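# Swap cart and fridge bottles, then close fridge

## Task

Pick up the bottle sitting on the top tray of the cart and set it upright on the refrigerator shelf, in the spot where the other bottle was at the beginning; move that other bottle to the tray and set it upright there. Afterwards close the refrigerator door completely. Fail conditions: a glass bottle dropping a long way, the door being slammed while opening or closing, or the robot toppling or being left tilted. Anything that stays in place only because the robot is holding it does not count.

## Robot and tools

Robot: TidyBot++, a single-arm mobile robot. The base is 0.54 m long, 0.50 m wide and 0.38 m tall, on four powered casters. On top sits one seven-joint arm ending in a two-finger gripper. The shoulder is 0.12 m ahead of the base centre and 0.68 m off the floor. Cameras: base_camera (fixed on the base) and wrist_camera (on the hand, looking along it). Loose objects may occasionally get a brief outside shove.

Frames: the base frame has its origin on the floor below the base centre, x forward, y left, z up. hand_pose is reported in it, at the point between the finger pads; its z axis runs out along the fingers and the fingers close along its y axis. The odometry frame is the base frame as it was at the start. Heading in base_odometry is positive to the left, range -3.142 to 3.142; it counts wheel turns, so slip looks like travel, and it drifts a few cm and several degrees over about thirty moves. base_tilt is in degrees, positive when leaning forward or right; tilt and heading each carry a fixed bias of up to about 1 degree.

execute_actions: argument "actions" is a list with exactly one action (or empty, which only reports state and images). Optional "cameras": list of "base_camera", "wrist_camera" or "all"; omitted or null means all, [] means none. An action may contain:
- "base": one relative command per action, an offset from where the base last reported itself. {"translate_m": d} drives straight, forward positive, -2 to 2 m. {"strafe_m": d} slides sideways, left positive, -2 to 2 m. {"rotate_rad": d} turns in place, counter-clockwise from above positive, -6.3 to 6.3 rad.
- "joints": absolute angle targets by name, not offsets. joint_1_rad (any angle, whole arm about vertical; positive is clockwise from above, opposite to rotate_rad), joint_2_rad shoulder -2.249 to 2.249, joint_3_rad (any angle; from 3.14, positive swings a forward-bent forearm to the right), joint_4_rad elbow -2.579 to 2.579, joint_5_rad (any angle; positive swings a forward-bent hand to the right), joint_6_rad wrist -2.099 to 2.099, joint_7_rad (any angle; hand pointing down, positive is counter-clockwise from above, and at 1.57 the fingers open left/right). Tolerances: ±0.039 for joints 1-4, ±0.056 for 5-7. gripper_pos 0 (open, gap about 85 mm) to 1 (closed), ±0.03; gap is roughly 85 x (1 - gripper_pos) mm. Continuous joints take the short way; turn in steps under half a revolution.
- "speeds": caps for this action only: translate_m and strafe_m 0.05 to 0.5 m/s, rotate_rad 0.1 to 1.57 rad/s (maxima are defaults). Base moves needing over 8.667 s are refused. No action runs past 15 s.
Unknown keys or out-of-range values reject the whole call. Omitted joints or base may still push toward old targets. If a result reports a stop, any later execute_actions, wait or finished_scene calls in the same reply are skipped.

wait: "seconds" 0 to 10; commands nothing and returns state and images. zoom_image: "camera" plus "region" [x0, y0, x1, y1] in pixels of that camera's latest full image, at most 504 x 504. finished_scene: "scene" number; ends the scene irreversibly and reports success, so the goal must already hold stably. Replying without a tool call ends everything.

Arm geometry: upper arm 0.42 m, forearm 0.31 m, hand 0.31 m to the hand point. With joint_1_rad = 0, joint_3_rad = 3.14, joint_5_rad = 0 the arm stays in the base's x-z plane; angles from vertical (forward positive) are upper = joint_2_rad, forearm = joint_2_rad - joint_4_rad, hand = that minus joint_6_rad. Forward reach from the shoulder is the sum of length x sin(angle); height above it is the sum of length x cos(angle). It starts folded, hand down, sticking up to 0.08 m beyond the base front, elbow up to 1.15 m high. A downward hand reaches at most about 0.94 m high, and only near the base. Closed fingertips sit about 20 mm beyond the hand point.

Result lines: base_status and joint_status give each motion's outcome. "done": reached (for the base only that the wheels turned enough; a blocked base may still say done). "off_target": stopped short and maybe still pushing. "contact_stop"/"time_out": target dropped, holding in place. "joint command not followed" with "cause:" means a self-collision check withheld arm targets (the gripper still moves); such joints show "not_followed" and may be retried each action. No check prevents hitting the base. For the gripper at 1, "done" means empty hand; "off_target" means it is holding something. on_its_own lists uncommanded movement. motor_effort is percent of maximum, bracket = peak, noisy with fixed biases. "ARM HIT" means a hard self or base collision. Motor temperatures list one value per arm joint; MOTOR HOT appears from 60 °C and an OVER-TEMPERATURE FAULT at 75 °C (arm sinks; keys then read "limit_stop_at_motor_heat"; resend targets). Torque limits: joints 1-4 104.5 N m (warning 56.7), joints 5-7 51.3 (warning 29.4); hitting a limit freezes arm and gripper for 10 s.

Accuracy: friction and payload sag leave the hand a cm or two off (more when extended). To correct, send each joint its last command plus (desired minus read). While holding a load never command the read angle. Trust images over hand_pose. Calibration figures are given for both cameras and can be slightly off.

Avoid: dropping bottles from any height, slamming the door, driving while the arm is snagged above about 0.8 m (can tip the robot), hard horizontal pushes on a raised hand, repeated corrections into an obstacle, and leaving objects held by the robot at the end. Shorter robot motion time is better.

Each tool is called after ">>>" as name(argument=value, ...) on one line, values as JSON.

## Session

>>> execute_actions(actions=[])

Scene clock: 0.00 s.
Motor temperatures (°C, as the motors report them): [30 29 24 31 35 39 39]
base_odometry: x=+0.000 y=+0.000 heading=+0.000 (m, m, rad; odometry frame)
base_tilt: forward=+0.3 right=+0.4 (deg)
base_status: not commanded
joint_positions: joint_1_rad=+0.006 joint_2_rad=-0.368 joint_3_rad=+3.125 joint_4_rad=-2.527 joint_5_rad=+0.057 joint_6_rad=-0.858 joint_7_rad=+1.560 gripper_pos=+0.000
joint_status: not commanded
motor_effort: joint_1_rad=-1 joint_2_rad=-1 joint_3_rad=+1 joint_4_rad=+15 joint_5_rad=+0 joint_6_rad=+1 joint_7_rad=-1 (%)
hand_pose: x=+0.2680 y=-0.0110 z=+0.5913 quat_wxyz=(+0.025, +0.998, +0.017, +0.063) (m; base frame)
pictures: base_camera, wrist_camera
Images, in order (width x height): base_camera 644x364, wrist_camera 644x476.

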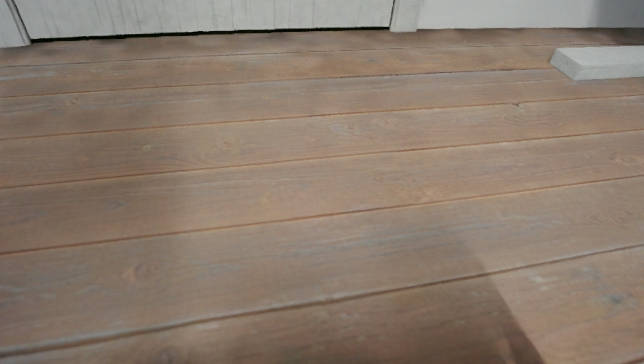

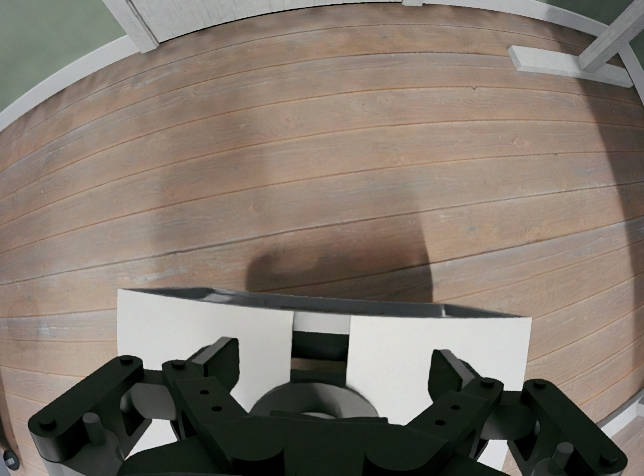

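>>> execute_actions(actions=[{"joints":{"joint_6_rad":0.45}}], cameras=["wrist_camera"])

>>> execute_actions(actions=[{"base":{"rotate_rad":2.1}}], cameras=["wrist_camera"])

>>> execute_actions(actions=[{"base":{"rotate_rad":2.1}}], cameras=["wrist_camera"])

Scene clock: 9.27 s.
Motor temperatures (°C, as the motors report them): [30 29 24 31 35 39 39]
base_odometry: x=+0.000 y=+0.000 heading=+0.000 (m, m, rad; odometry frame)
base_tilt: forward=+0.3 right=+0.4 (deg)
base_status: not commanded
joint_positions: joint_1_rad=+0.006 joint_2_rad=-0.368 joint_3_rad=+3.125 joint_4_rad=-2.527 joint_5_rad=+0.057 joint_6_rad=+0.439 joint_7_rad=+1.560 gripper_pos=+0.000
joint_status: all done
motor_effort: joint_1_rad=-1(1) joint_2_rad=-6(6) joint_3_rad=+1(1) joint_4_rad=+19(19) joint_5_rad=+0(0) joint_6_rad=+8(8) joint_7_rad=-1(1) (%)
hand_pose: x=+0.5366 y=+0.0141 z=+0.8534 quat_wxyz=(+0.003, +0.758, +0.029, +0.652) (m; base frame)
pictures: wrist_camera
camera_calibration (this result's frames):
wrist_camera: T_world_to_cam=[[0.0871802, -0.993333, 0.075432, -0.0932151], [-0.157147, -0.0884852, -0.983603, 0.981115], [0.98372, 0.0738969, -0.163813, -0.255952], [0, 0, 0, 1]] pos_world=[0.414091, 0.0131346, 0.930131]
Images, in order (width x height): wrist_camera 644x476.

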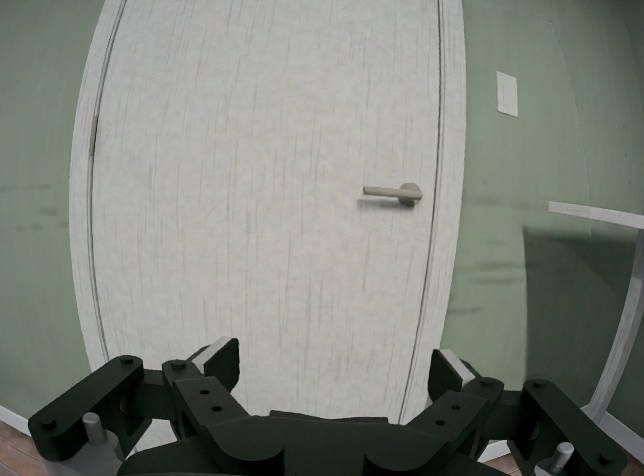

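Scene clock: 11.90 s.
Motor temperatures (°C, as the motors report them): [30 29 24 31 35 39 39]
base_odometry: x=+0.000 y=+0.000 heading=+2.100 (m, m, rad; odometry frame)
base_tilt: forward=+0.3 right=+0.4 (deg)
base_status: done
joint_positions: joint_1_rad=+0.006 joint_2_rad=-0.368 joint_3_rad=+3.125 joint_4_rad=-2.527 joint_5_rad=+0.057 joint_6_rad=+0.439 joint_7_rad=+1.560 gripper_pos=+0.000
joint_status: not commanded
motor_effort: joint_1_rad=-1(1) joint_2_rad=-6(7) joint_3_rad=+1(2) joint_4_rad=+19(19) joint_5_rad=-1(1) joint_6_rad=+8(8) joint_7_rad=-1(1) (%)
hand_pose: x=+0.5366 y=+0.0141 z=+0.8534 quat_wxyz=(+0.003, +0.758, +0.029, +0.652) (m; base frame)
pictures: wrist_camera
camera_calibration (this result's frames):
wrist_camera: T_world_to_cam=[[0.0871802, -0.993333, 0.075432, -0.0932151], [-0.157147, -0.0884852, -0.983603, 0.981115], [0.98372, 0.0738968, -0.163813, -0.255952], [0, 0, 0, 1]] pos_world=[0.414091, 0.0131346, 0.930131]
Images, in order (width x height): wrist_camera 644x476.

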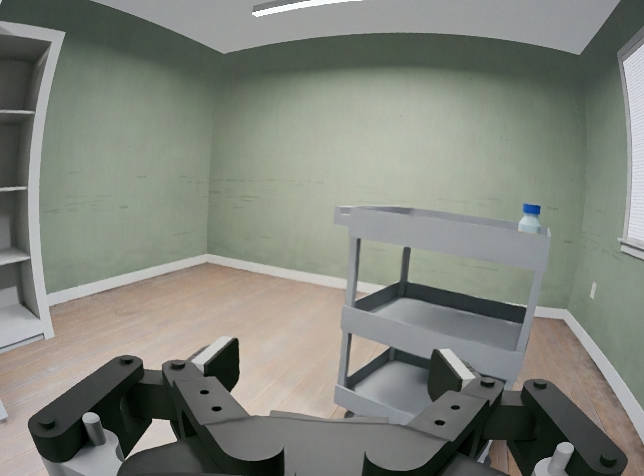

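Scene clock: 14.53 s.
Motor temperatures (°C, as the motors report them): [30 29 24 31 35 39 39]
base_odometry: x=+0.000 y=+0.000 heading=-2.084 (m, m, rad; odometry frame)
base_tilt: forward=+0.2 right=+0.4 (deg)
base_status: done
joint_positions: joint_1_rad=+0.006 joint_2_rad=-0.368 joint_3_rad=+3.125 joint_4_rad=-2.527 joint_5_rad=+0.057 joint_6_rad=+0.439 joint_7_rad=+1.560 gripper_pos=+0.000
joint_status: not commanded
motor_effort: joint_1_rad=-1(2) joint_2_rad=-6(6) joint_3_rad=+0(1) joint_4_rad=+19(19) joint_5_rad=+0(0) joint_6_rad=+8(8) joint_7_rad=-1(1) (%)
hand_pose: x=+0.5366 y=+0.0141 z=+0.8534 quat_wxyz=(+0.003, +0.758, +0.029, +0.652) (m; base frame)
pictures: wrist_camera
camera_calibration (this result's frames):
wrist_camera: T_world_to_cam=[[0.087176, -0.993333, 0.0754303, -0.0932135], [-0.157147, -0.0884829, -0.983603, 0.981115], [0.98372, 0.073893, -0.163813, -0.255952], [0, 0, 0, 1]] pos_world=[0.414091, 0.0131329, 0.930131]
Images, in order (width x height): wrist_camera 644x476.

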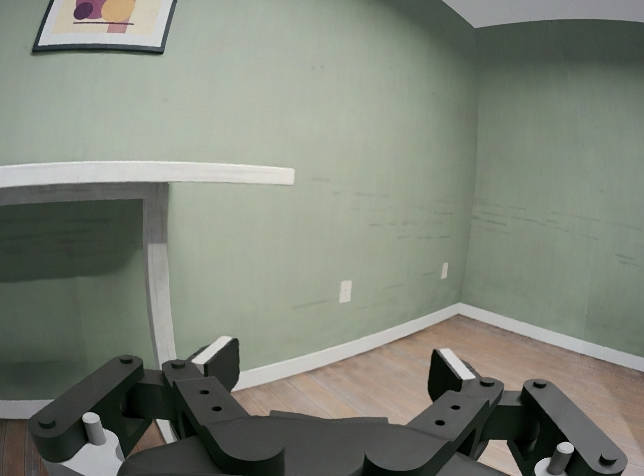

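The shelved thing is likely the fridge, at heading about π.

>>> execute_actions(actions=[{"base":{"rotate_rad":-1.1}}])

Scene clock: 18.93 s.
Motor temperatures (°C, as the motors report them): [30 29 24 31 35 39 39]
base_odometry: x=+0.000 y=+0.000 heading=+3.100 (m, m, rad; odometry frame)
base_tilt: forward=+0.3 right=+0.4 (deg)
base_status: done
joint_positions: joint_1_rad=+0.006 joint_2_rad=-0.368 joint_3_rad=+3.125 joint_4_rad=-2.527 joint_5_rad=+0.057 joint_6_rad=+0.439 joint_7_rad=+1.560 gripper_pos=+0.000
joint_status: not commanded
motor_effort: joint_1_rad=-1(2) joint_2_rad=-6(6) joint_3_rad=+0(2) joint_4_rad=+19(19) joint_5_rad=-1(1) joint_6_rad=+8(8) joint_7_rad=-1(1) (%)
hand_pose: x=+0.5366 y=+0.0139 z=+0.8534 quat_wxyz=(+0.003, +0.758, +0.029, +0.652) (m; base frame)
pictures: base_camera, wrist_camera
camera_calibration (this result's frames):
wrist_camera: T_world_to_cam=[[0.0867998, -0.993377, 0.0752855, -0.0930705], [-0.15718, -0.0882799, -0.983616, 0.981131], [0.983748, 0.0735443, -0.163802, -0.255967], [0, 0, 0, 1]] pos_world=[0.4141, 0.0129849, 0.930135]
Images, in order (width x height): base_camera 644x364, wrist_camera 644x476.

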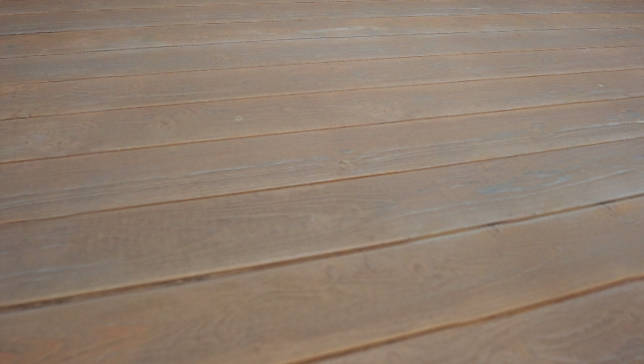

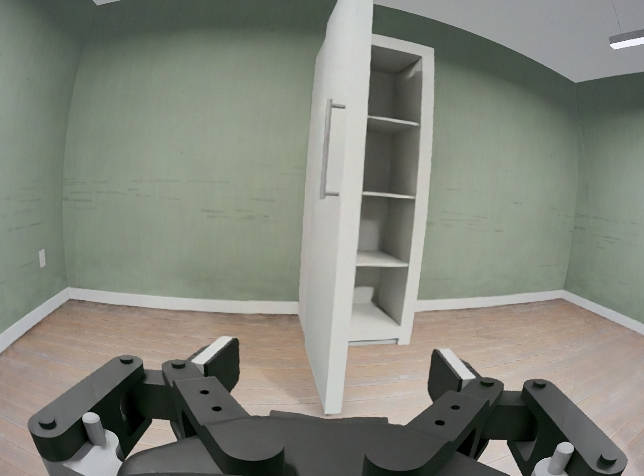

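>>> execute_actions(actions=[{"base":{"strafe_m":-0.55}}], cameras=[])

>>> execute_actions(actions=[{"base":{"rotate_rad":0.13}}], cameras=[])

>>> execute_actions(actions=[{"base":{"translate_m":0.9}}])

Scene clock: 33.67 s.
Motor temperatures (°C, as the motors report them): [30 29 24 31 35 39 39]
base_odometry: x=+0.024 y=+0.550 heading=+3.099 (m, m, rad; odometry frame)
base_tilt: forward=+0.3 right=+0.4 (deg)
base_status: done
joint_positions: joint_1_rad=+0.006 joint_2_rad=-0.368 joint_3_rad=+3.125 joint_4_rad=-2.527 joint_5_rad=+0.057 joint_6_rad=+0.439 joint_7_rad=+1.560 gripper_pos=+0.000
joint_status: not commanded
motor_effort: joint_1_rad=-1(0) joint_2_rad=-5(6) joint_3_rad=+0(2) joint_4_rad=+19(19) joint_5_rad=+0(1) joint_6_rad=+8(8) joint_7_rad=-1(1) (%)
hand_pose: x=+0.5366 y=+0.0139 z=+0.8534 quat_wxyz=(+0.003, +0.758, +0.029, +0.652) (m; base frame)
pictures: none
No camera images: the call's "cameras" was empty. Leave "cameras" out to get every camera's image.

Scene clock: 34.53 s.
Motor temperatures (°C, as the motors report them): [30 29 24 31 35 39 39]
base_odometry: x=+0.024 y=+0.550 heading=-3.054 (m, m, rad; odometry frame)
base_tilt: forward=+0.3 right=+0.4 (deg)
base_status: done
joint_positions: joint_1_rad=+0.006 joint_2_rad=-0.368 joint_3_rad=+3.125 joint_4_rad=-2.527 joint_5_rad=+0.057 joint_6_rad=+0.439 joint_7_rad=+1.560 gripper_pos=+0.000
joint_status: not commanded
motor_effort: joint_1_rad=-1(2) joint_2_rad=-6(6) joint_3_rad=+1(2) joint_4_rad=+19(19) joint_5_rad=-1(0) joint_6_rad=+8(8) joint_7_rad=-1(1) (%)
hand_pose: x=+0.5366 y=+0.0139 z=+0.8534 quat_wxyz=(+0.003, +0.758, +0.029, +0.652) (m; base frame)
pictures: none
No camera images: the call's "cameras" was empty. Leave "cameras" out to get every camera's image.

Scene clock: 37.70 s.
Motor temperatures (°C, as the motors report them): [30 29 24 31 35 39 39]
base_odometry: x=-0.873 y=+0.470 heading=-3.053 (m, m, rad; odometry frame)
base_tilt: forward=+0.3 right=+0.4 (deg)
base_status: done
joint_positions: joint_1_rad=+0.006 joint_2_rad=-0.368 joint_3_rad=+3.125 joint_4_rad=-2.527 joint_5_rad=+0.057 joint_6_rad=+0.439 joint_7_rad=+1.560 gripper_pos=+0.000
joint_status: not commanded
motor_effort: joint_1_rad=-1(2) joint_2_rad=-6(9) joint_3_rad=+1(1) joint_4_rad=+19(20) joint_5_rad=-1(1) joint_6_rad=+8(8) joint_7_rad=-1(1) (%)
hand_pose: x=+0.5366 y=+0.0139 z=+0.8534 quat_wxyz=(+0.003, +0.758, +0.029, +0.652) (m; base frame)
pictures: base_camera, wrist_camera
camera_calibration (this result's frames):
wrist_camera: T_world_to_cam=[[0.086833, -0.993373, 0.0752982, -0.0930831], [-0.157177, -0.0882978, -0.983615, 0.981129], [0.983746, 0.0735751, -0.163803, -0.255966], [0, 0, 0, 1]] pos_world=[0.414099, 0.012998, 0.930135]
Images, in order (width x height): base_camera 644x364, wrist_camera 644x476.

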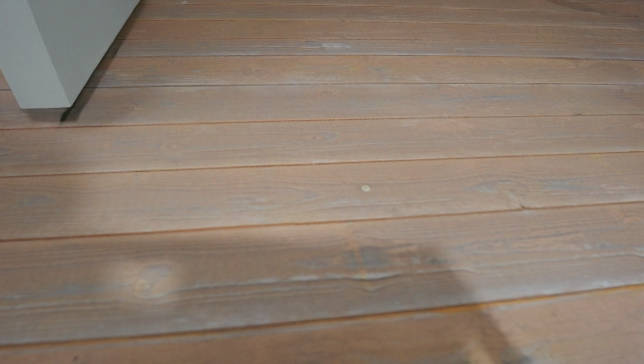

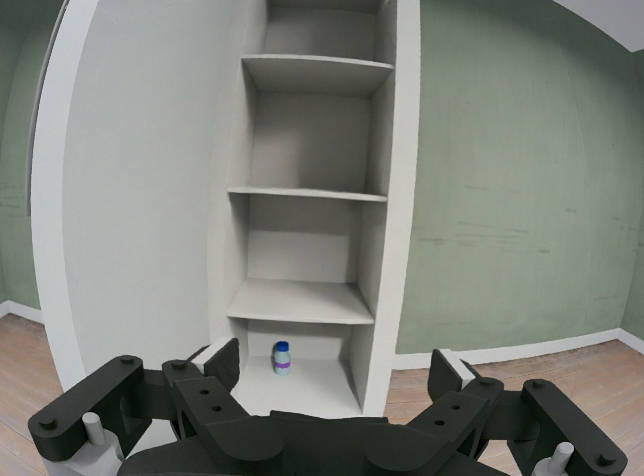

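>>> execute_actions(actions=[{"base":{"strafe_m":0.07},"joints":{"joint_1_rad":-0.24,"joint_2_rad":2.0,"joint_3_rad":3.14,"joint_4_rad":-0.35,"joint_5_rad":0,"joint_6_rad":0.5}}])

Scene clock: 56.60 s.
Motor temperatures (°C, as the motors report them): [30 29 24 31 35 39 39]
base_odometry: x=-0.867 y=+0.400 heading=-3.053 (m, m, rad; odometry frame)
base_tilt: forward=+0.3 right=+0.4 (deg)
base_status: done
joint_positions: joint_1_rad=-0.220 joint_2_rad=+1.983 joint_3_rad=+3.125 joint_4_rad=-0.371 joint_5_rad=+0.024 joint_6_rad=+0.467 joint_7_rad=+1.560 gripper_pos=+0.000
joint_status: all done
motor_effort: joint_1_rad=-1(1) joint_2_rad=-55(64) joint_3_rad=-1(2) joint_4_rad=+17(19) joint_5_rad=+0(1) joint_6_rad=+8(7) joint_7_rad=-1(1) (%)
hand_pose: x=+1.0001 y=+0.2034 z=+0.1949 quat_wxyz=(-0.070, +0.805, +0.089, +0.583) (m; base frame)
pictures: base_camera, wrist_camera
camera_calibration (this result's frames):
wrist_camera: T_world_to_cam=[[0.275361, -0.961207, 0.0160157, -0.0791251], [-0.306223, -0.103493, -0.946317, 0.567902], [0.911265, 0.255675, -0.322842, -0.767303], [0, 0, 0, 1]] pos_world=[0.894909, 0.178898, 0.290966]
Images, in order (width x height): base_camera 644x364, wrist_camera 644x476.

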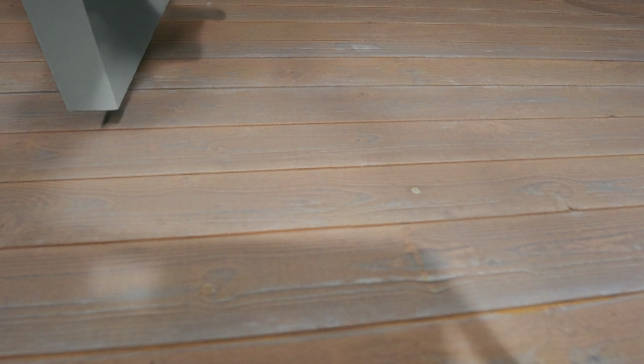

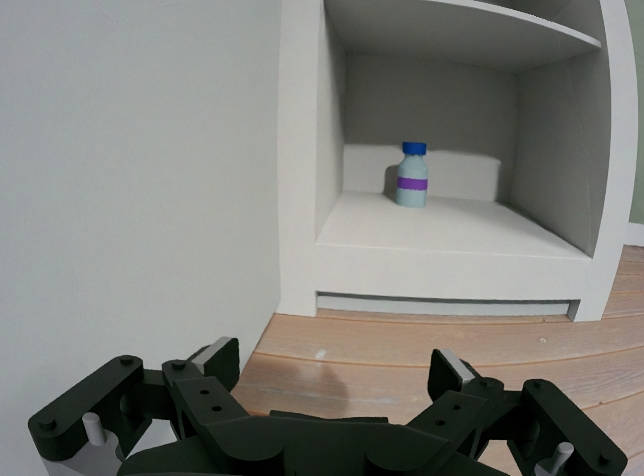

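>>> execute_actions(actions=[{"base":{"translate_m":0.45},"joints":{"joint_2_rad":1.97},"speeds":{"translate_m":0.25}}])

Scene clock: 65.97 s.
Motor temperatures (°C, as the motors report them): [30 30 24 31 35 39 39]
base_odometry: x=-1.315 y=+0.360 heading=-3.053 (m, m, rad; odometry frame)
base_tilt: forward=+0.3 right=+0.4 (deg)
base_status: done
joint_positions: joint_1_rad=-0.224 joint_2_rad=+1.982 joint_3_rad=+3.125 joint_4_rad=-0.367 joint_5_rad=+0.023 joint_6_rad=+0.468 joint_7_rad=+1.560 gripper_pos=+0.000
joint_status: all done
motor_effort: joint_1_rad=-1(0) joint_2_rad=-56(60) joint_3_rad=-1(1) joint_4_rad=+17(19) joint_5_rad=+0(0) joint_6_rad=+7(8) joint_7_rad=-1(1) (%)
hand_pose: x=+1.0011 y=+0.2068 z=+0.1979 quat_wxyz=(-0.071, +0.803, +0.090, +0.585) (m; base frame)
pictures: base_camera, wrist_camera
camera_calibration (this result's frames):
wrist_camera: T_world_to_cam=[[0.278446, -0.960316, 0.0161361, -0.0793979], [-0.300545, -0.103076, -0.948181, 0.566023], [0.912217, 0.259167, -0.31732, -0.77086], [0, 0, 0, 1]] pos_world=[0.895415, 0.181878, 0.293365]
Images, in order (width x height): base_camera 644x364, wrist_camera 644x476.

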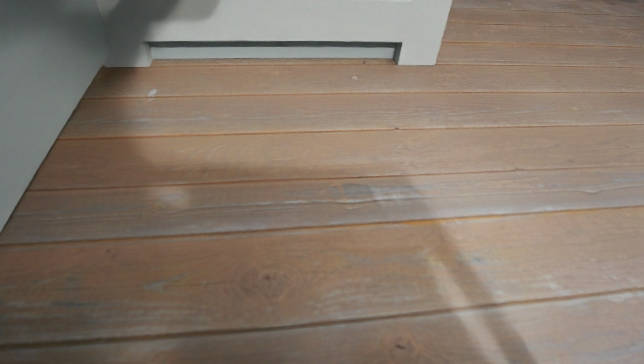

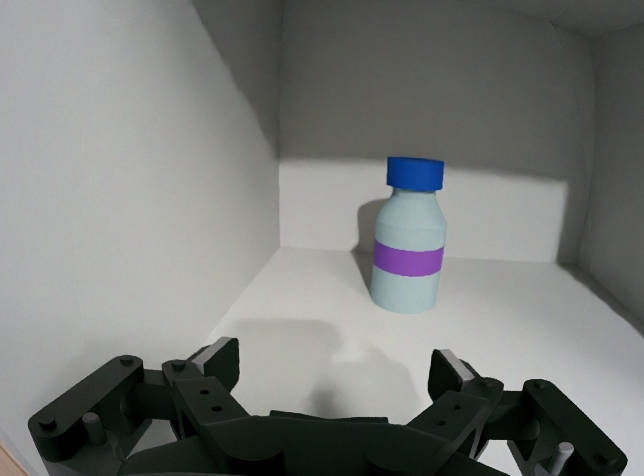

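>>> execute_actions(actions=[{"base":{"strafe_m":-0.015},"joints":{"joint_2_rad":1.94}}], cameras=[])

>>> execute_actions(actions=[{"base":{"translate_m":0.13},"speeds":{"translate_m":0.1}}], cameras=["wrist_camera"])

Scene clock: 71.63 s.
Motor temperatures (°C, as the motors report them): [30 30 24 31 35 39 39]
base_odometry: x=-1.317 y=+0.375 heading=-3.052 (m, m, rad; odometry frame)
base_tilt: forward=+0.3 right=+0.4 (deg)
base_status: done
joint_positions: joint_1_rad=-0.230 joint_2_rad=+1.960 joint_3_rad=+3.126 joint_4_rad=-0.365 joint_5_rad=+0.022 joint_6_rad=+0.468 joint_7_rad=+1.560 gripper_pos=+0.000
joint_status: all done
motor_effort: joint_1_rad=-1(4) joint_2_rad=-56(58) joint_3_rad=-1(1) joint_4_rad=+17(18) joint_5_rad=-1(0) joint_6_rad=+8(9) joint_7_rad=-1(1) (%)
hand_pose: x=+1.0107 y=+0.2146 z=+0.2194 quat_wxyz=(-0.074, +0.795, +0.092, +0.594) (m; base frame)
pictures: none
No camera images: the call's "cameras" was empty. Leave "cameras" out to get every camera's image.

Scene clock: 73.53 s.
Motor temperatures (°C, as the motors report them): [30 30 24 31 35 39 39]
base_odometry: x=-1.446 y=+0.363 heading=-3.053 (m, m, rad; odometry frame)
base_tilt: forward=+0.3 right=+0.4 (deg)
base_status: done
joint_positions: joint_1_rad=-0.230 joint_2_rad=+1.957 joint_3_rad=+3.126 joint_4_rad=-0.365 joint_5_rad=+0.022 joint_6_rad=+0.468 joint_7_rad=+1.560 gripper_pos=+0.000
joint_status: not commanded
motor_effort: joint_1_rad=-1(1) joint_2_rad=-56(60) joint_3_rad=-1(1) joint_4_rad=+18(18) joint_5_rad=+0(0) joint_6_rad=+8(9) joint_7_rad=-1(1) (%)
hand_pose: x=+1.0118 y=+0.2154 z=+0.2218 quat_wxyz=(-0.074, +0.795, +0.092, +0.596) (m; base frame)
pictures: wrist_camera
camera_calibration (this result's frames):
wrist_camera: T_world_to_cam=[[0.284088, -0.958635, 0.0176802, -0.0809523], [-0.274571, -0.099008, -0.956456, 0.567417], [0.918643, 0.266863, -0.291341, -0.789182], [0, 0, 0, 1]] pos_world=[0.90377, 0.189178, 0.31422]
Images, in order (width x height): wrist_camera 644x476.

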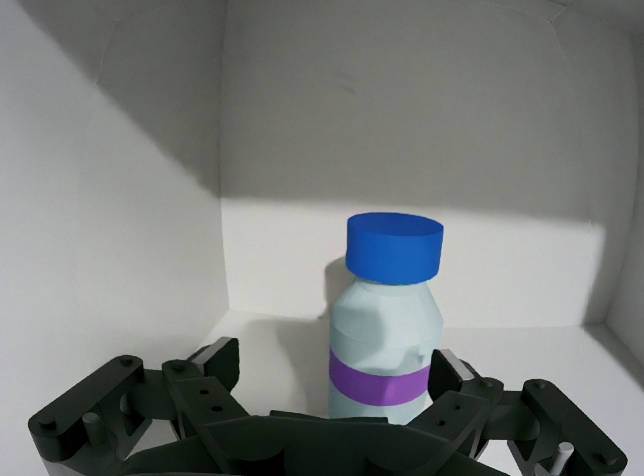

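>>> execute_actions(actions=[{"base":{"strafe_m":-0.015}}], cameras=[])

>>> execute_actions(actions=[{"base":{"translate_m":0.06},"speeds":{"translate_m":0.06}}], cameras=["wrist_camera"])

Scene clock: 83.50 s.
Motor temperatures (°C, as the motors report them): [30 31 24 31 35 39 39]
base_odometry: x=-1.448 y=+0.378 heading=-3.053 (m, m, rad; odometry frame)
base_tilt: forward=+0.3 right=+0.4 (deg)
base_status: done
joint_positions: joint_1_rad=-0.232 joint_2_rad=+1.957 joint_3_rad=+3.126 joint_4_rad=-0.365 joint_5_rad=+0.022 joint_6_rad=+0.468 joint_7_rad=+1.560 gripper_pos=+0.000
joint_status: not commanded
motor_effort: joint_1_rad=-1(4) joint_2_rad=-57(58) joint_3_rad=-1(1) joint_4_rad=+18(18) joint_5_rad=+0(0) joint_6_rad=+8(9) joint_7_rad=-1(1) (%)
hand_pose: x=+1.0114 y=+0.2169 z=+0.2219 quat_wxyz=(-0.075, +0.794, +0.093, +0.596) (m; base frame)
pictures: none
No camera images: the call's "cameras" was empty. Leave "cameras" out to get every camera's image.

Scene clock: 85.00 s.
Motor temperatures (°C, as the motors report them): [30 31 24 31 35 39 39]
base_odometry: x=-1.508 y=+0.373 heading=-3.053 (m, m, rad; odometry frame)
base_tilt: forward=+0.3 right=+0.4 (deg)
base_status: done
joint_positions: joint_1_rad=-0.232 joint_2_rad=+1.957 joint_3_rad=+3.126 joint_4_rad=-0.365 joint_5_rad=+0.022 joint_6_rad=+0.469 joint_7_rad=+1.560 gripper_pos=+0.000
joint_status: not commanded
motor_effort: joint_1_rad=-1(2) joint_2_rad=-56(60) joint_3_rad=-1(1) joint_4_rad=+18(19) joint_5_rad=-1(1) joint_6_rad=+7(8) joint_7_rad=-1(1) (%)
hand_pose: x=+1.0117 y=+0.2170 z=+0.2225 quat_wxyz=(-0.075, +0.794, +0.093, +0.596) (m; base frame)
pictures: wrist_camera
camera_calibration (this result's frames):
wrist_camera: T_world_to_cam=[[0.285912, -0.958085, 0.0180729, -0.081414], [-0.27331, -0.099609, -0.956755, 0.567201], [0.918453, 0.268608, -0.290333, -0.789781], [0, 0, 0, 1]] pos_world=[0.903675, 0.190638, 0.314844]
Images, in order (width x height): wrist_camera 644x476.

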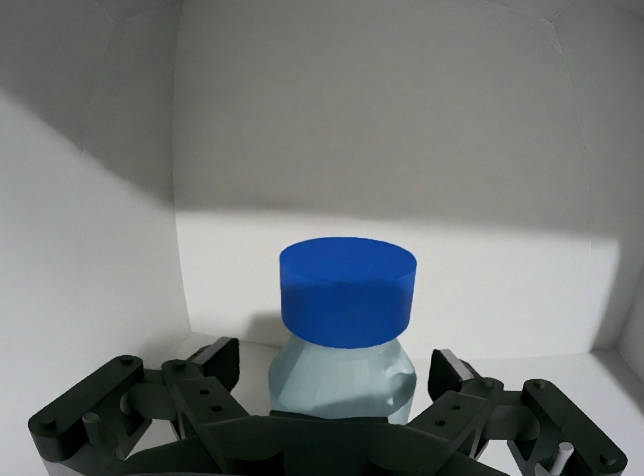

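>>> execute_actions(actions=[{"base":{"translate_m":0.015},"speeds":{"translate_m":0.05}}], cameras=[])

>>> execute_actions(actions=[{"joints":{"gripper_pos":1}}], cameras=["wrist_camera"])

>>> execute_actions(actions=[{"joints":{"joint_2_rad":1.88}}], cameras=["wrist_camera"])

Scene clock: 92.30 s.
Motor temperatures (°C, as the motors report them): [30 31 24 31 35 39 39]
base_odometry: x=-1.523 y=+0.372 heading=-3.053 (m, m, rad; odometry frame)
base_tilt: forward=+0.3 right=+0.4 (deg)
base_status: done
joint_positions: joint_1_rad=-0.232 joint_2_rad=+1.956 joint_3_rad=+3.126 joint_4_rad=-0.365 joint_5_rad=+0.022 joint_6_rad=+0.469 joint_7_rad=+1.560 gripper_pos=+0.000
joint_status: not commanded
motor_effort: joint_1_rad=-1(4) joint_2_rad=-57(58) joint_3_rad=+0(1) joint_4_rad=+18(18) joint_5_rad=+0(1) joint_6_rad=+8(8) joint_7_rad=-1(1) (%)
hand_pose: x=+1.0120 y=+0.2173 z=+0.2232 quat_wxyz=(-0.075, +0.794, +0.093, +0.596) (m; base frame)
pictures: none
No camera images: the call's "cameras" was empty. Leave "cameras" out to get every camera's image.

Scene clock: 93.40 s.
Motor temperatures (°C, as the motors report them): [30 31 24 31 35 39 39]
base_odometry: x=-1.523 y=+0.372 heading=-3.053 (m, m, rad; odometry frame)
base_tilt: forward=+0.3 right=+0.4 (deg)
base_status: not commanded
joint_positions: joint_1_rad=-0.233 joint_2_rad=+1.949 joint_3_rad=+3.126 joint_4_rad=-0.358 joint_5_rad=+0.021 joint_6_rad=+0.487 joint_7_rad=+1.560 gripper_pos=+0.438
joint_status: gripper_pos off_target (ended at +0.438, target +1.000)
motor_effort: joint_1_rad=-1(1) joint_2_rad=-60(62) joint_3_rad=-1(1) joint_4_rad=+19(20) joint_5_rad=+0(1) joint_6_rad=+9(10) joint_7_rad=-1(1) (%)
hand_pose: x=+1.0183 y=+0.2188 z=+0.2384 quat_wxyz=(-0.077, +0.784, +0.091, +0.609) (m; base frame)
pictures: wrist_camera
camera_calibration (this result's frames):
wrist_camera: T_world_to_cam=[[0.284735, -0.958425, 0.0186126, -0.0807273], [-0.243304, -0.0910356, -0.965669, 0.553985], [0.927216, 0.270432, -0.25911, -0.808425], [0, 0, 0, 1]] pos_world=[0.907357, 0.191685, 0.326998]
Images, in order (width x height): wrist_camera 644x476.

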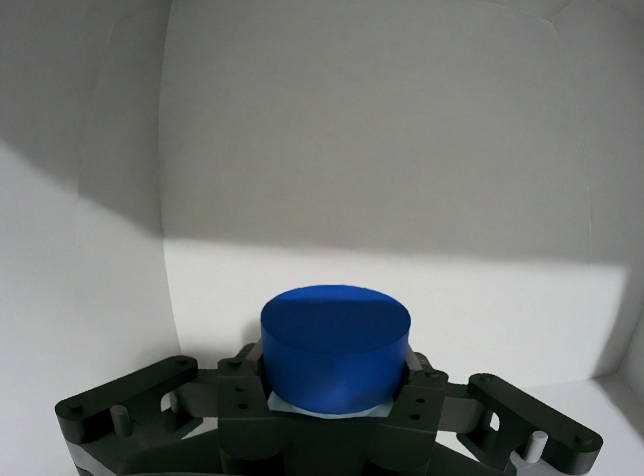

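Scene clock: 94.23 s.
Motor temperatures (°C, as the motors report them): [30 31 24 31 35 39 39]
base_odometry: x=-1.523 y=+0.372 heading=-3.053 (m, m, rad; odometry frame)
base_tilt: forward=+0.3 right=+0.4 (deg)
base_status: not commanded
joint_positions: joint_1_rad=-0.233 joint_2_rad=+1.938 joint_3_rad=+3.126 joint_4_rad=-0.360 joint_5_rad=+0.021 joint_6_rad=+0.487 joint_7_rad=+1.560 gripper_pos=+0.438
joint_status: joint_2_rad off_target (ended at +1.938, target +1.880)
motor_effort: joint_1_rad=-1(1) joint_2_rad=-63(65) joint_3_rad=-1(1) joint_4_rad=+21(21) joint_5_rad=+0(0) joint_6_rad=+11(11) joint_7_rad=-1(1) (%)
hand_pose: x=+1.0225 y=+0.2198 z=+0.2477 quat_wxyz=(-0.077, +0.781, +0.091, +0.612) (m; base frame)
pictures: wrist_camera
camera_calibration (this result's frames):
wrist_camera: T_world_to_cam=[[0.28458, -0.958461, 0.0191361, -0.0810968], [-0.234356, -0.0889116, -0.968076, 0.55514], [0.929565, 0.27101, -0.249924, -0.815034], [0, 0, 0, 1]] pos_world=[0.910806, 0.192513, 0.335273]
Images, in order (width x height): wrist_camera 644x476.

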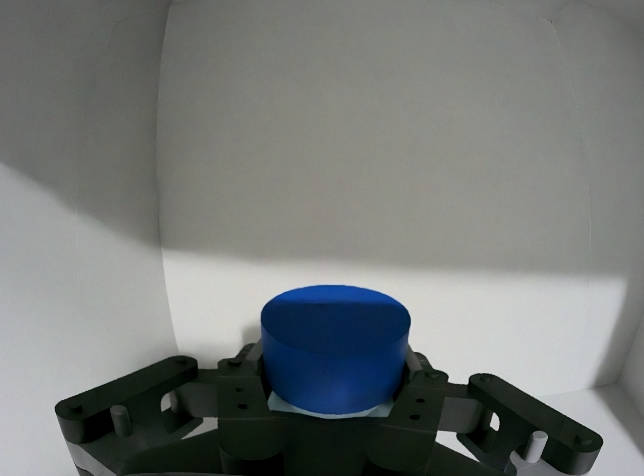

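>>> execute_actions(actions=[{"joints":{"joint_2_rad":1.83}}], cameras=[])

>>> execute_actions(actions=[{"base":{"translate_m":-0.85},"speeds":{"translate_m":0.3}}], cameras=[])

>>> execute_actions(actions=[{"joints":{"joint_1_rad":0,"joint_2_rad":-0.1,"joint_4_rad":-1.5,"joint_6_rad":-0.42}}], cameras=[])

>>> execute_actions(actions=[{"base":{"rotate_rad":-1.57},"speeds":{"rotate_rad":0.8}}])

Scene clock: 105.20 s.
Motor temperatures (°C, as the motors report them): [30 32 24 31 35 39 39]
base_odometry: x=-1.523 y=+0.372 heading=-3.053 (m, m, rad; odometry frame)
base_tilt: forward=+0.3 right=+0.4 (deg)
base_status: not commanded
joint_positions: joint_1_rad=-0.233 joint_2_rad=+1.876 joint_3_rad=+3.126 joint_4_rad=-0.361 joint_5_rad=+0.021 joint_6_rad=+0.487 joint_7_rad=+1.560 gripper_pos=+0.438
joint_status: joint_2_rad off_target (ended at +1.876, target +1.830)
motor_effort: joint_1_rad=-1(1) joint_2_rad=-65(68) joint_3_rad=-1(1) joint_4_rad=+22(23) joint_5_rad=+0(0) joint_6_rad=+11(12) joint_7_rad=-1(1) (%)
hand_pose: x=+1.0470 y=+0.2256 z=+0.3063 quat_wxyz=(-0.080, +0.762, +0.088, +0.636) (m; base frame)
pictures: none
No camera images: the call's "cameras" was empty. Leave "cameras" out to get every camera's image.

Scene clock: 109.07 s.
Motor temperatures (°C, as the motors report them): [30 32 24 31 35 39 39]
base_odometry: x=-0.676 y=+0.447 heading=-3.053 (m, m, rad; odometry frame)
base_tilt: forward=+0.3 right=+0.4 (deg)
base_status: done
joint_positions: joint_1_rad=-0.235 joint_2_rad=+1.875 joint_3_rad=+3.126 joint_4_rad=-0.361 joint_5_rad=+0.021 joint_6_rad=+0.487 joint_7_rad=+1.560 gripper_pos=+0.438
joint_status: not commanded
motor_effort: joint_1_rad=-1(7) joint_2_rad=-65(68) joint_3_rad=-1(2) joint_4_rad=+22(23) joint_5_rad=+0(0) joint_6_rad=+11(11) joint_7_rad=-1(1) (%)
hand_pose: x=+1.0466 y=+0.2280 z=+0.3068 quat_wxyz=(-0.081, +0.762, +0.089, +0.636) (m; base frame)
pictures: none
No camera images: the call's "cameras" was empty. Leave "cameras" out to get every camera's image.

Scene clock: 112.13 s.
Motor temperatures (°C, as the motors report them): [30 32 24 31 35 39 39]
base_odometry: x=-0.676 y=+0.447 heading=-3.053 (m, m, rad; odometry frame)
base_tilt: forward=+0.3 right=+0.4 (deg)
base_status: not commanded
joint_positions: joint_1_rad=-0.020 joint_2_rad=-0.063 joint_3_rad=+3.129 joint_4_rad=-1.501 joint_5_rad=+0.021 joint_6_rad=-0.409 joint_7_rad=+1.560 gripper_pos=+0.438
joint_status: all done
motor_effort: joint_1_rad=-1(3) joint_2_rad=-25(73) joint_3_rad=+1(1) joint_4_rad=+26(26) joint_5_rad=-1(0) joint_6_rad=+10(13) joint_7_rad=-1(1) (%)
hand_pose: x=+0.7032 y=+0.0182 z=+1.0586 quat_wxyz=(-0.004, +0.797, +0.014, +0.603) (m; base frame)
pictures: none
No camera images: the call's "cameras" was empty. Leave "cameras" out to get every camera's image.

Scene clock: 114.97 s.
Motor temperatures (°C, as the motors report them): [30 32 24 31 35 39 39]
base_odometry: x=-0.676 y=+0.447 heading=+1.660 (m, m, rad; odometry frame)
base_tilt: forward=+0.3 right=+0.4 (deg)
base_status: done
joint_positions: joint_1_rad=-0.005 joint_2_rad=-0.063 joint_3_rad=+3.142 joint_4_rad=-1.502 joint_5_rad=+0.020 joint_6_rad=-0.409 joint_7_rad=+1.560 gripper_pos=+0.438
joint_status: not commanded
motor_effort: joint_1_rad=-1(3) joint_2_rad=-25(27) joint_3_rad=+0(4) joint_4_rad=+26(26) joint_5_rad=+0(1) joint_6_rad=+11(11) joint_7_rad=-1(1) (%)
hand_pose: x=+0.7036 y=+0.0016 z=+1.0582 quat_wxyz=(+0.004, +0.798, +0.002, +0.603) (m; base frame)
pictures: base_camera, wrist_camera
camera_calibration (this result's frames):
wrist_camera: T_world_to_cam=[[0.0501441, -0.998105, 0.0356677, -0.0675451], [-0.283797, -0.0484801, -0.957658, 1.26925], [0.957572, 0.0378985, -0.28569, -0.238328], [0, 0, 0, 1]] pos_world=[0.591812, 0.00314833, 1.14983]
Images, in order (width x height): base_camera 644x364, wrist_camera 644x476.

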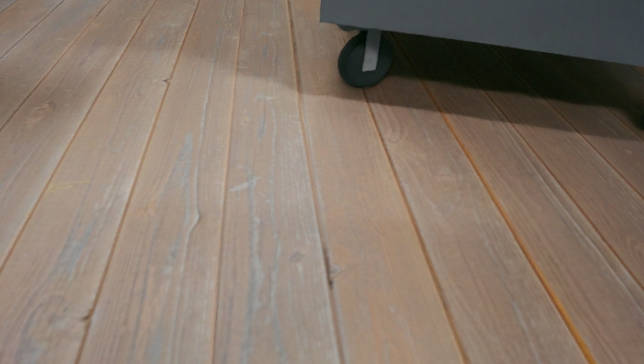

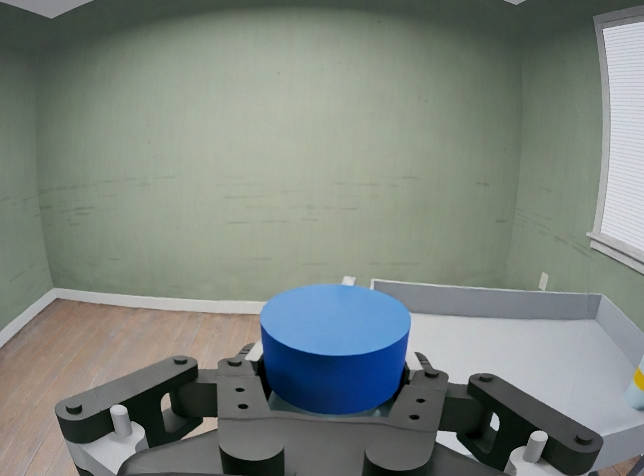

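>>> execute_actions(actions=[{"base":{"strafe_m":-0.25},"speeds":{"strafe_m":0.25}}], cameras=["wrist_camera"])

>>> execute_actions(actions=[{"base":{"translate_m":0.24},"speeds":{"translate_m":0.15}}])

Scene clock: 123.67 s.
Motor temperatures (°C, as the motors report them): [30 32 24 31 35 39 39]
base_odometry: x=-0.427 y=+0.469 heading=+1.659 (m, m, rad; odometry frame)
base_tilt: forward=+0.3 right=+0.4 (deg)
base_status: done
joint_positions: joint_1_rad=-0.005 joint_2_rad=-0.063 joint_3_rad=+3.141 joint_4_rad=-1.502 joint_5_rad=+0.019 joint_6_rad=-0.409 joint_7_rad=+1.560 gripper_pos=+0.438
joint_status: not commanded
motor_effort: joint_1_rad=-1(1) joint_2_rad=-25(26) joint_3_rad=+0(3) joint_4_rad=+26(27) joint_5_rad=+0(1) joint_6_rad=+11(11) joint_7_rad=-1(1) (%)
hand_pose: x=+0.7035 y=+0.0020 z=+1.0581 quat_wxyz=(+0.003, +0.798, +0.002, +0.603) (m; base frame)
pictures: wrist_camera
camera_calibration (this result's frames):
wrist_camera: T_world_to_cam=[[0.0508274, -0.998076, 0.0355192, -0.0674397], [-0.28391, -0.0485378, -0.957622, 1.26923], [0.957503, 0.0385891, -0.285831, -0.238149], [0, 0, 0, 1]] pos_world=[0.591804, 0.00348583, 1.14977]
Images, in order (width x height): wrist_camera 644x476.

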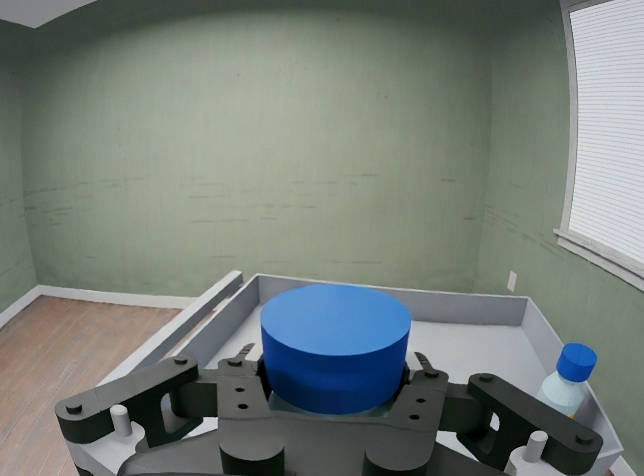

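Scene clock: 125.93 s.
Motor temperatures (°C, as the motors report them): [30 32 24 31 35 39 39]
base_odometry: x=-0.448 y=+0.708 heading=+1.659 (m, m, rad; odometry frame)
base_tilt: forward=+0.3 right=+0.4 (deg)
base_status: done
joint_positions: joint_1_rad=-0.005 joint_2_rad=-0.068 joint_3_rad=+3.141 joint_4_rad=-1.503 joint_5_rad=+0.019 joint_6_rad=-0.410 joint_7_rad=+1.560 gripper_pos=+0.438
joint_status: not commanded
motor_effort: joint_1_rad=-1(2) joint_2_rad=-24(29) joint_3_rad=+1(1) joint_4_rad=+26(27) joint_5_rad=+0(0) joint_6_rad=+11(12) joint_7_rad=-1(1) (%)
hand_pose: x=+0.7016 y=+0.0020 z=+1.0597 quat_wxyz=(+0.003, +0.797, +0.002, +0.604) (m; base frame)
pictures: base_camera, wrist_camera
camera_calibration (this result's frames):
wrist_camera: T_world_to_cam=[[0.0507253, -0.998077, 0.0356149, -0.0674427], [-0.281877, -0.0485186, -0.958223, 1.26941], [0.958109, 0.0385672, -0.283796, -0.23838], [0, 0, 0, 1]] pos_world=[0.589633, 0.00347064, 1.15113]
Images, in order (width x height): base_camera 644x364, wrist_camera 644x476.

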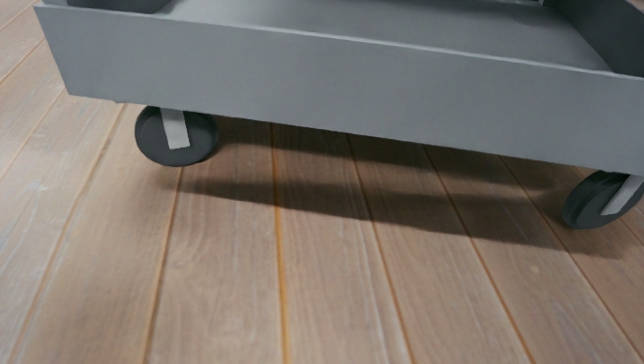

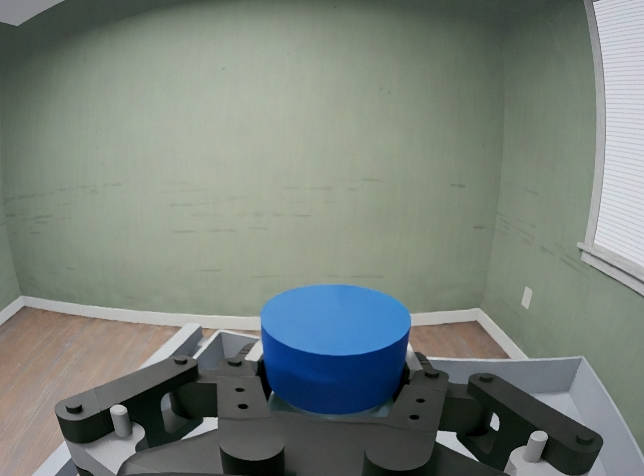

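>>> execute_actions(actions=[{"joints":{"joint_4_rad":-1.82,"joint_6_rad":-0.08}}], cameras=["wrist_camera"])

>>> execute_actions(actions=[{"joints":{"joint_4_rad":-1.92,"joint_6_rad":0.02}}], cameras=["wrist_camera"])

Scene clock: 137.07 s.
Motor temperatures (°C, as the motors report them): [30 32 24 31 35 39 39]
base_odometry: x=-0.448 y=+0.708 heading=+1.659 (m, m, rad; odometry frame)
base_tilt: forward=+0.3 right=+0.4 (deg)
base_status: not commanded
joint_positions: joint_1_rad=-0.005 joint_2_rad=-0.068 joint_3_rad=+3.141 joint_4_rad=-1.826 joint_5_rad=+0.019 joint_6_rad=-0.133 joint_7_rad=+1.560 gripper_pos=+0.438
joint_status: all done
motor_effort: joint_1_rad=-1(1) joint_2_rad=-24(26) joint_3_rad=+1(0) joint_4_rad=+25(27) joint_5_rad=+0(1) joint_6_rad=+11(12) joint_7_rad=-1(1) (%)
hand_pose: x=+0.6949 y=+0.0035 z=+0.9454 quat_wxyz=(+0.002, +0.811, +0.005, +0.586) (m; base frame)
pictures: wrist_camera
camera_calibration (this result's frames):
wrist_camera: T_world_to_cam=[[0.0576055, -0.997785, 0.0332745, -0.0640395], [-0.324371, -0.0502278, -0.944595, 1.17471], [0.944174, 0.0436206, -0.326546, -0.214393], [0, 0, 0, 1]] pos_world=[0.587156, 0.00445745, 1.04175]
Images, in order (width x height): wrist_camera 644x476.

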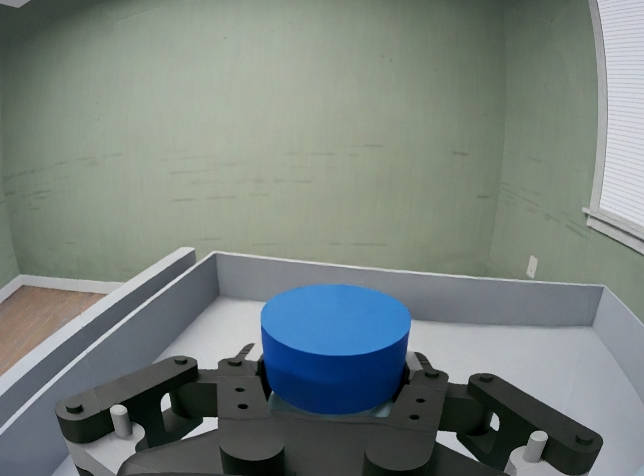

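Scene clock: 138.00 s.
Motor temperatures (°C, as the motors report them): [30 32 24 31 35 39 39]
base_odometry: x=-0.448 y=+0.708 heading=+1.659 (m, m, rad; odometry frame)
base_tilt: forward=+0.3 right=+0.4 (deg)
base_status: not commanded
joint_positions: joint_1_rad=-0.005 joint_2_rad=-0.068 joint_3_rad=+3.141 joint_4_rad=-1.929 joint_5_rad=+0.019 joint_6_rad=-0.033 joint_7_rad=+1.560 gripper_pos=+0.438
joint_status: all done
motor_effort: joint_1_rad=-1(1) joint_2_rad=-24(25) joint_3_rad=+0(0) joint_4_rad=+25(26) joint_5_rad=+0(0) joint_6_rad=+11(12) joint_7_rad=-1(1) (%)
hand_pose: x=+0.6868 y=+0.0041 z=+0.9127 quat_wxyz=(+0.001, +0.812, +0.005, +0.584) (m; base frame)
pictures: wrist_camera
camera_calibration (this result's frames):
wrist_camera: T_world_to_cam=[[0.0595937, -0.99769, 0.032612, -0.062698], [-0.32799, -0.0504266, -0.943334, 1.14259], [0.9428, 0.0455204, -0.330238, -0.213176], [0, 0, 0, 1]] pos_world=[0.579477, 0.0047677, 1.00949]
Images, in order (width x height): wrist_camera 644x476.

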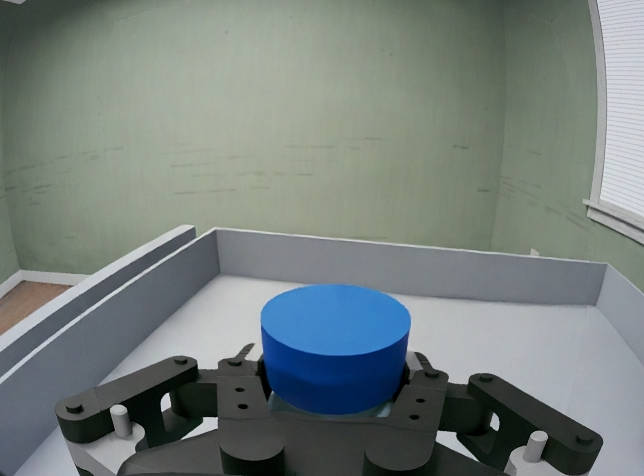

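>>> execute_actions(actions=[{"joints":{"joint_4_rad":-2.02,"joint_6_rad":0.19}}], cameras=[])

>>> execute_actions(actions=[{"joints":{"joint_4_rad":-2.08,"joint_6_rad":0.25}}], cameras=["wrist_camera"])

Scene clock: 143.47 s.
Motor temperatures (°C, as the motors report them): [30 32 24 31 35 39 39]
base_odometry: x=-0.448 y=+0.708 heading=+1.659 (m, m, rad; odometry frame)
base_tilt: forward=+0.3 right=+0.4 (deg)
base_status: not commanded
joint_positions: joint_1_rad=-0.005 joint_2_rad=-0.068 joint_3_rad=+3.141 joint_4_rad=-2.026 joint_5_rad=+0.019 joint_6_rad=+0.138 joint_7_rad=+1.560 gripper_pos=+0.438
joint_status: all done
motor_effort: joint_1_rad=-1(1) joint_2_rad=-23(24) joint_3_rad=+0(0) joint_4_rad=+24(26) joint_5_rad=+0(0) joint_6_rad=+11(11) joint_7_rad=-1(1) (%)
hand_pose: x=+0.6831 y=+0.0051 z=+0.9059 quat_wxyz=(+0.000, +0.790, +0.006, +0.614) (m; base frame)
pictures: none
No camera images: the call's "cameras" was empty. Leave "cameras" out to get every camera's image.

Scene clock: 144.23 s.
Motor temperatures (°C, as the motors report them): [30 32 24 31 35 39 39]
base_odometry: x=-0.448 y=+0.708 heading=+1.659 (m, m, rad; odometry frame)
base_tilt: forward=+0.3 right=+0.4 (deg)
base_status: not commanded
joint_positions: joint_1_rad=-0.005 joint_2_rad=-0.071 joint_3_rad=+3.141 joint_4_rad=-2.066 joint_5_rad=+0.019 joint_6_rad=+0.213 joint_7_rad=+1.560 gripper_pos=+0.438
joint_status: all done
motor_effort: joint_1_rad=-2(2) joint_2_rad=-20(23) joint_3_rad=+0(1) joint_4_rad=+22(25) joint_5_rad=+0(1) joint_6_rad=+9(11) joint_7_rad=-1(1) (%)
hand_pose: x=+0.6801 y=+0.0055 z=+0.9066 quat_wxyz=(-0.001, +0.778, +0.006, +0.628) (m; base frame)
pictures: wrist_camera
camera_calibration (this result's frames):
wrist_camera: T_world_to_cam=[[0.0601384, -0.997501, 0.0370699, -0.0650798], [-0.220719, -0.0495064, -0.97408, 1.08961], [0.973482, 0.0503976, -0.223145, -0.326874], [0, 0, 0, 1]] pos_world=[0.562617, 0.00549904, 0.990838]
Images, in order (width x height): wrist_camera 644x476.

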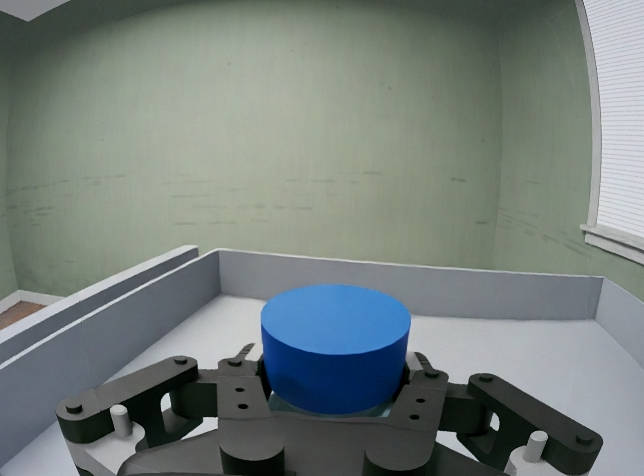

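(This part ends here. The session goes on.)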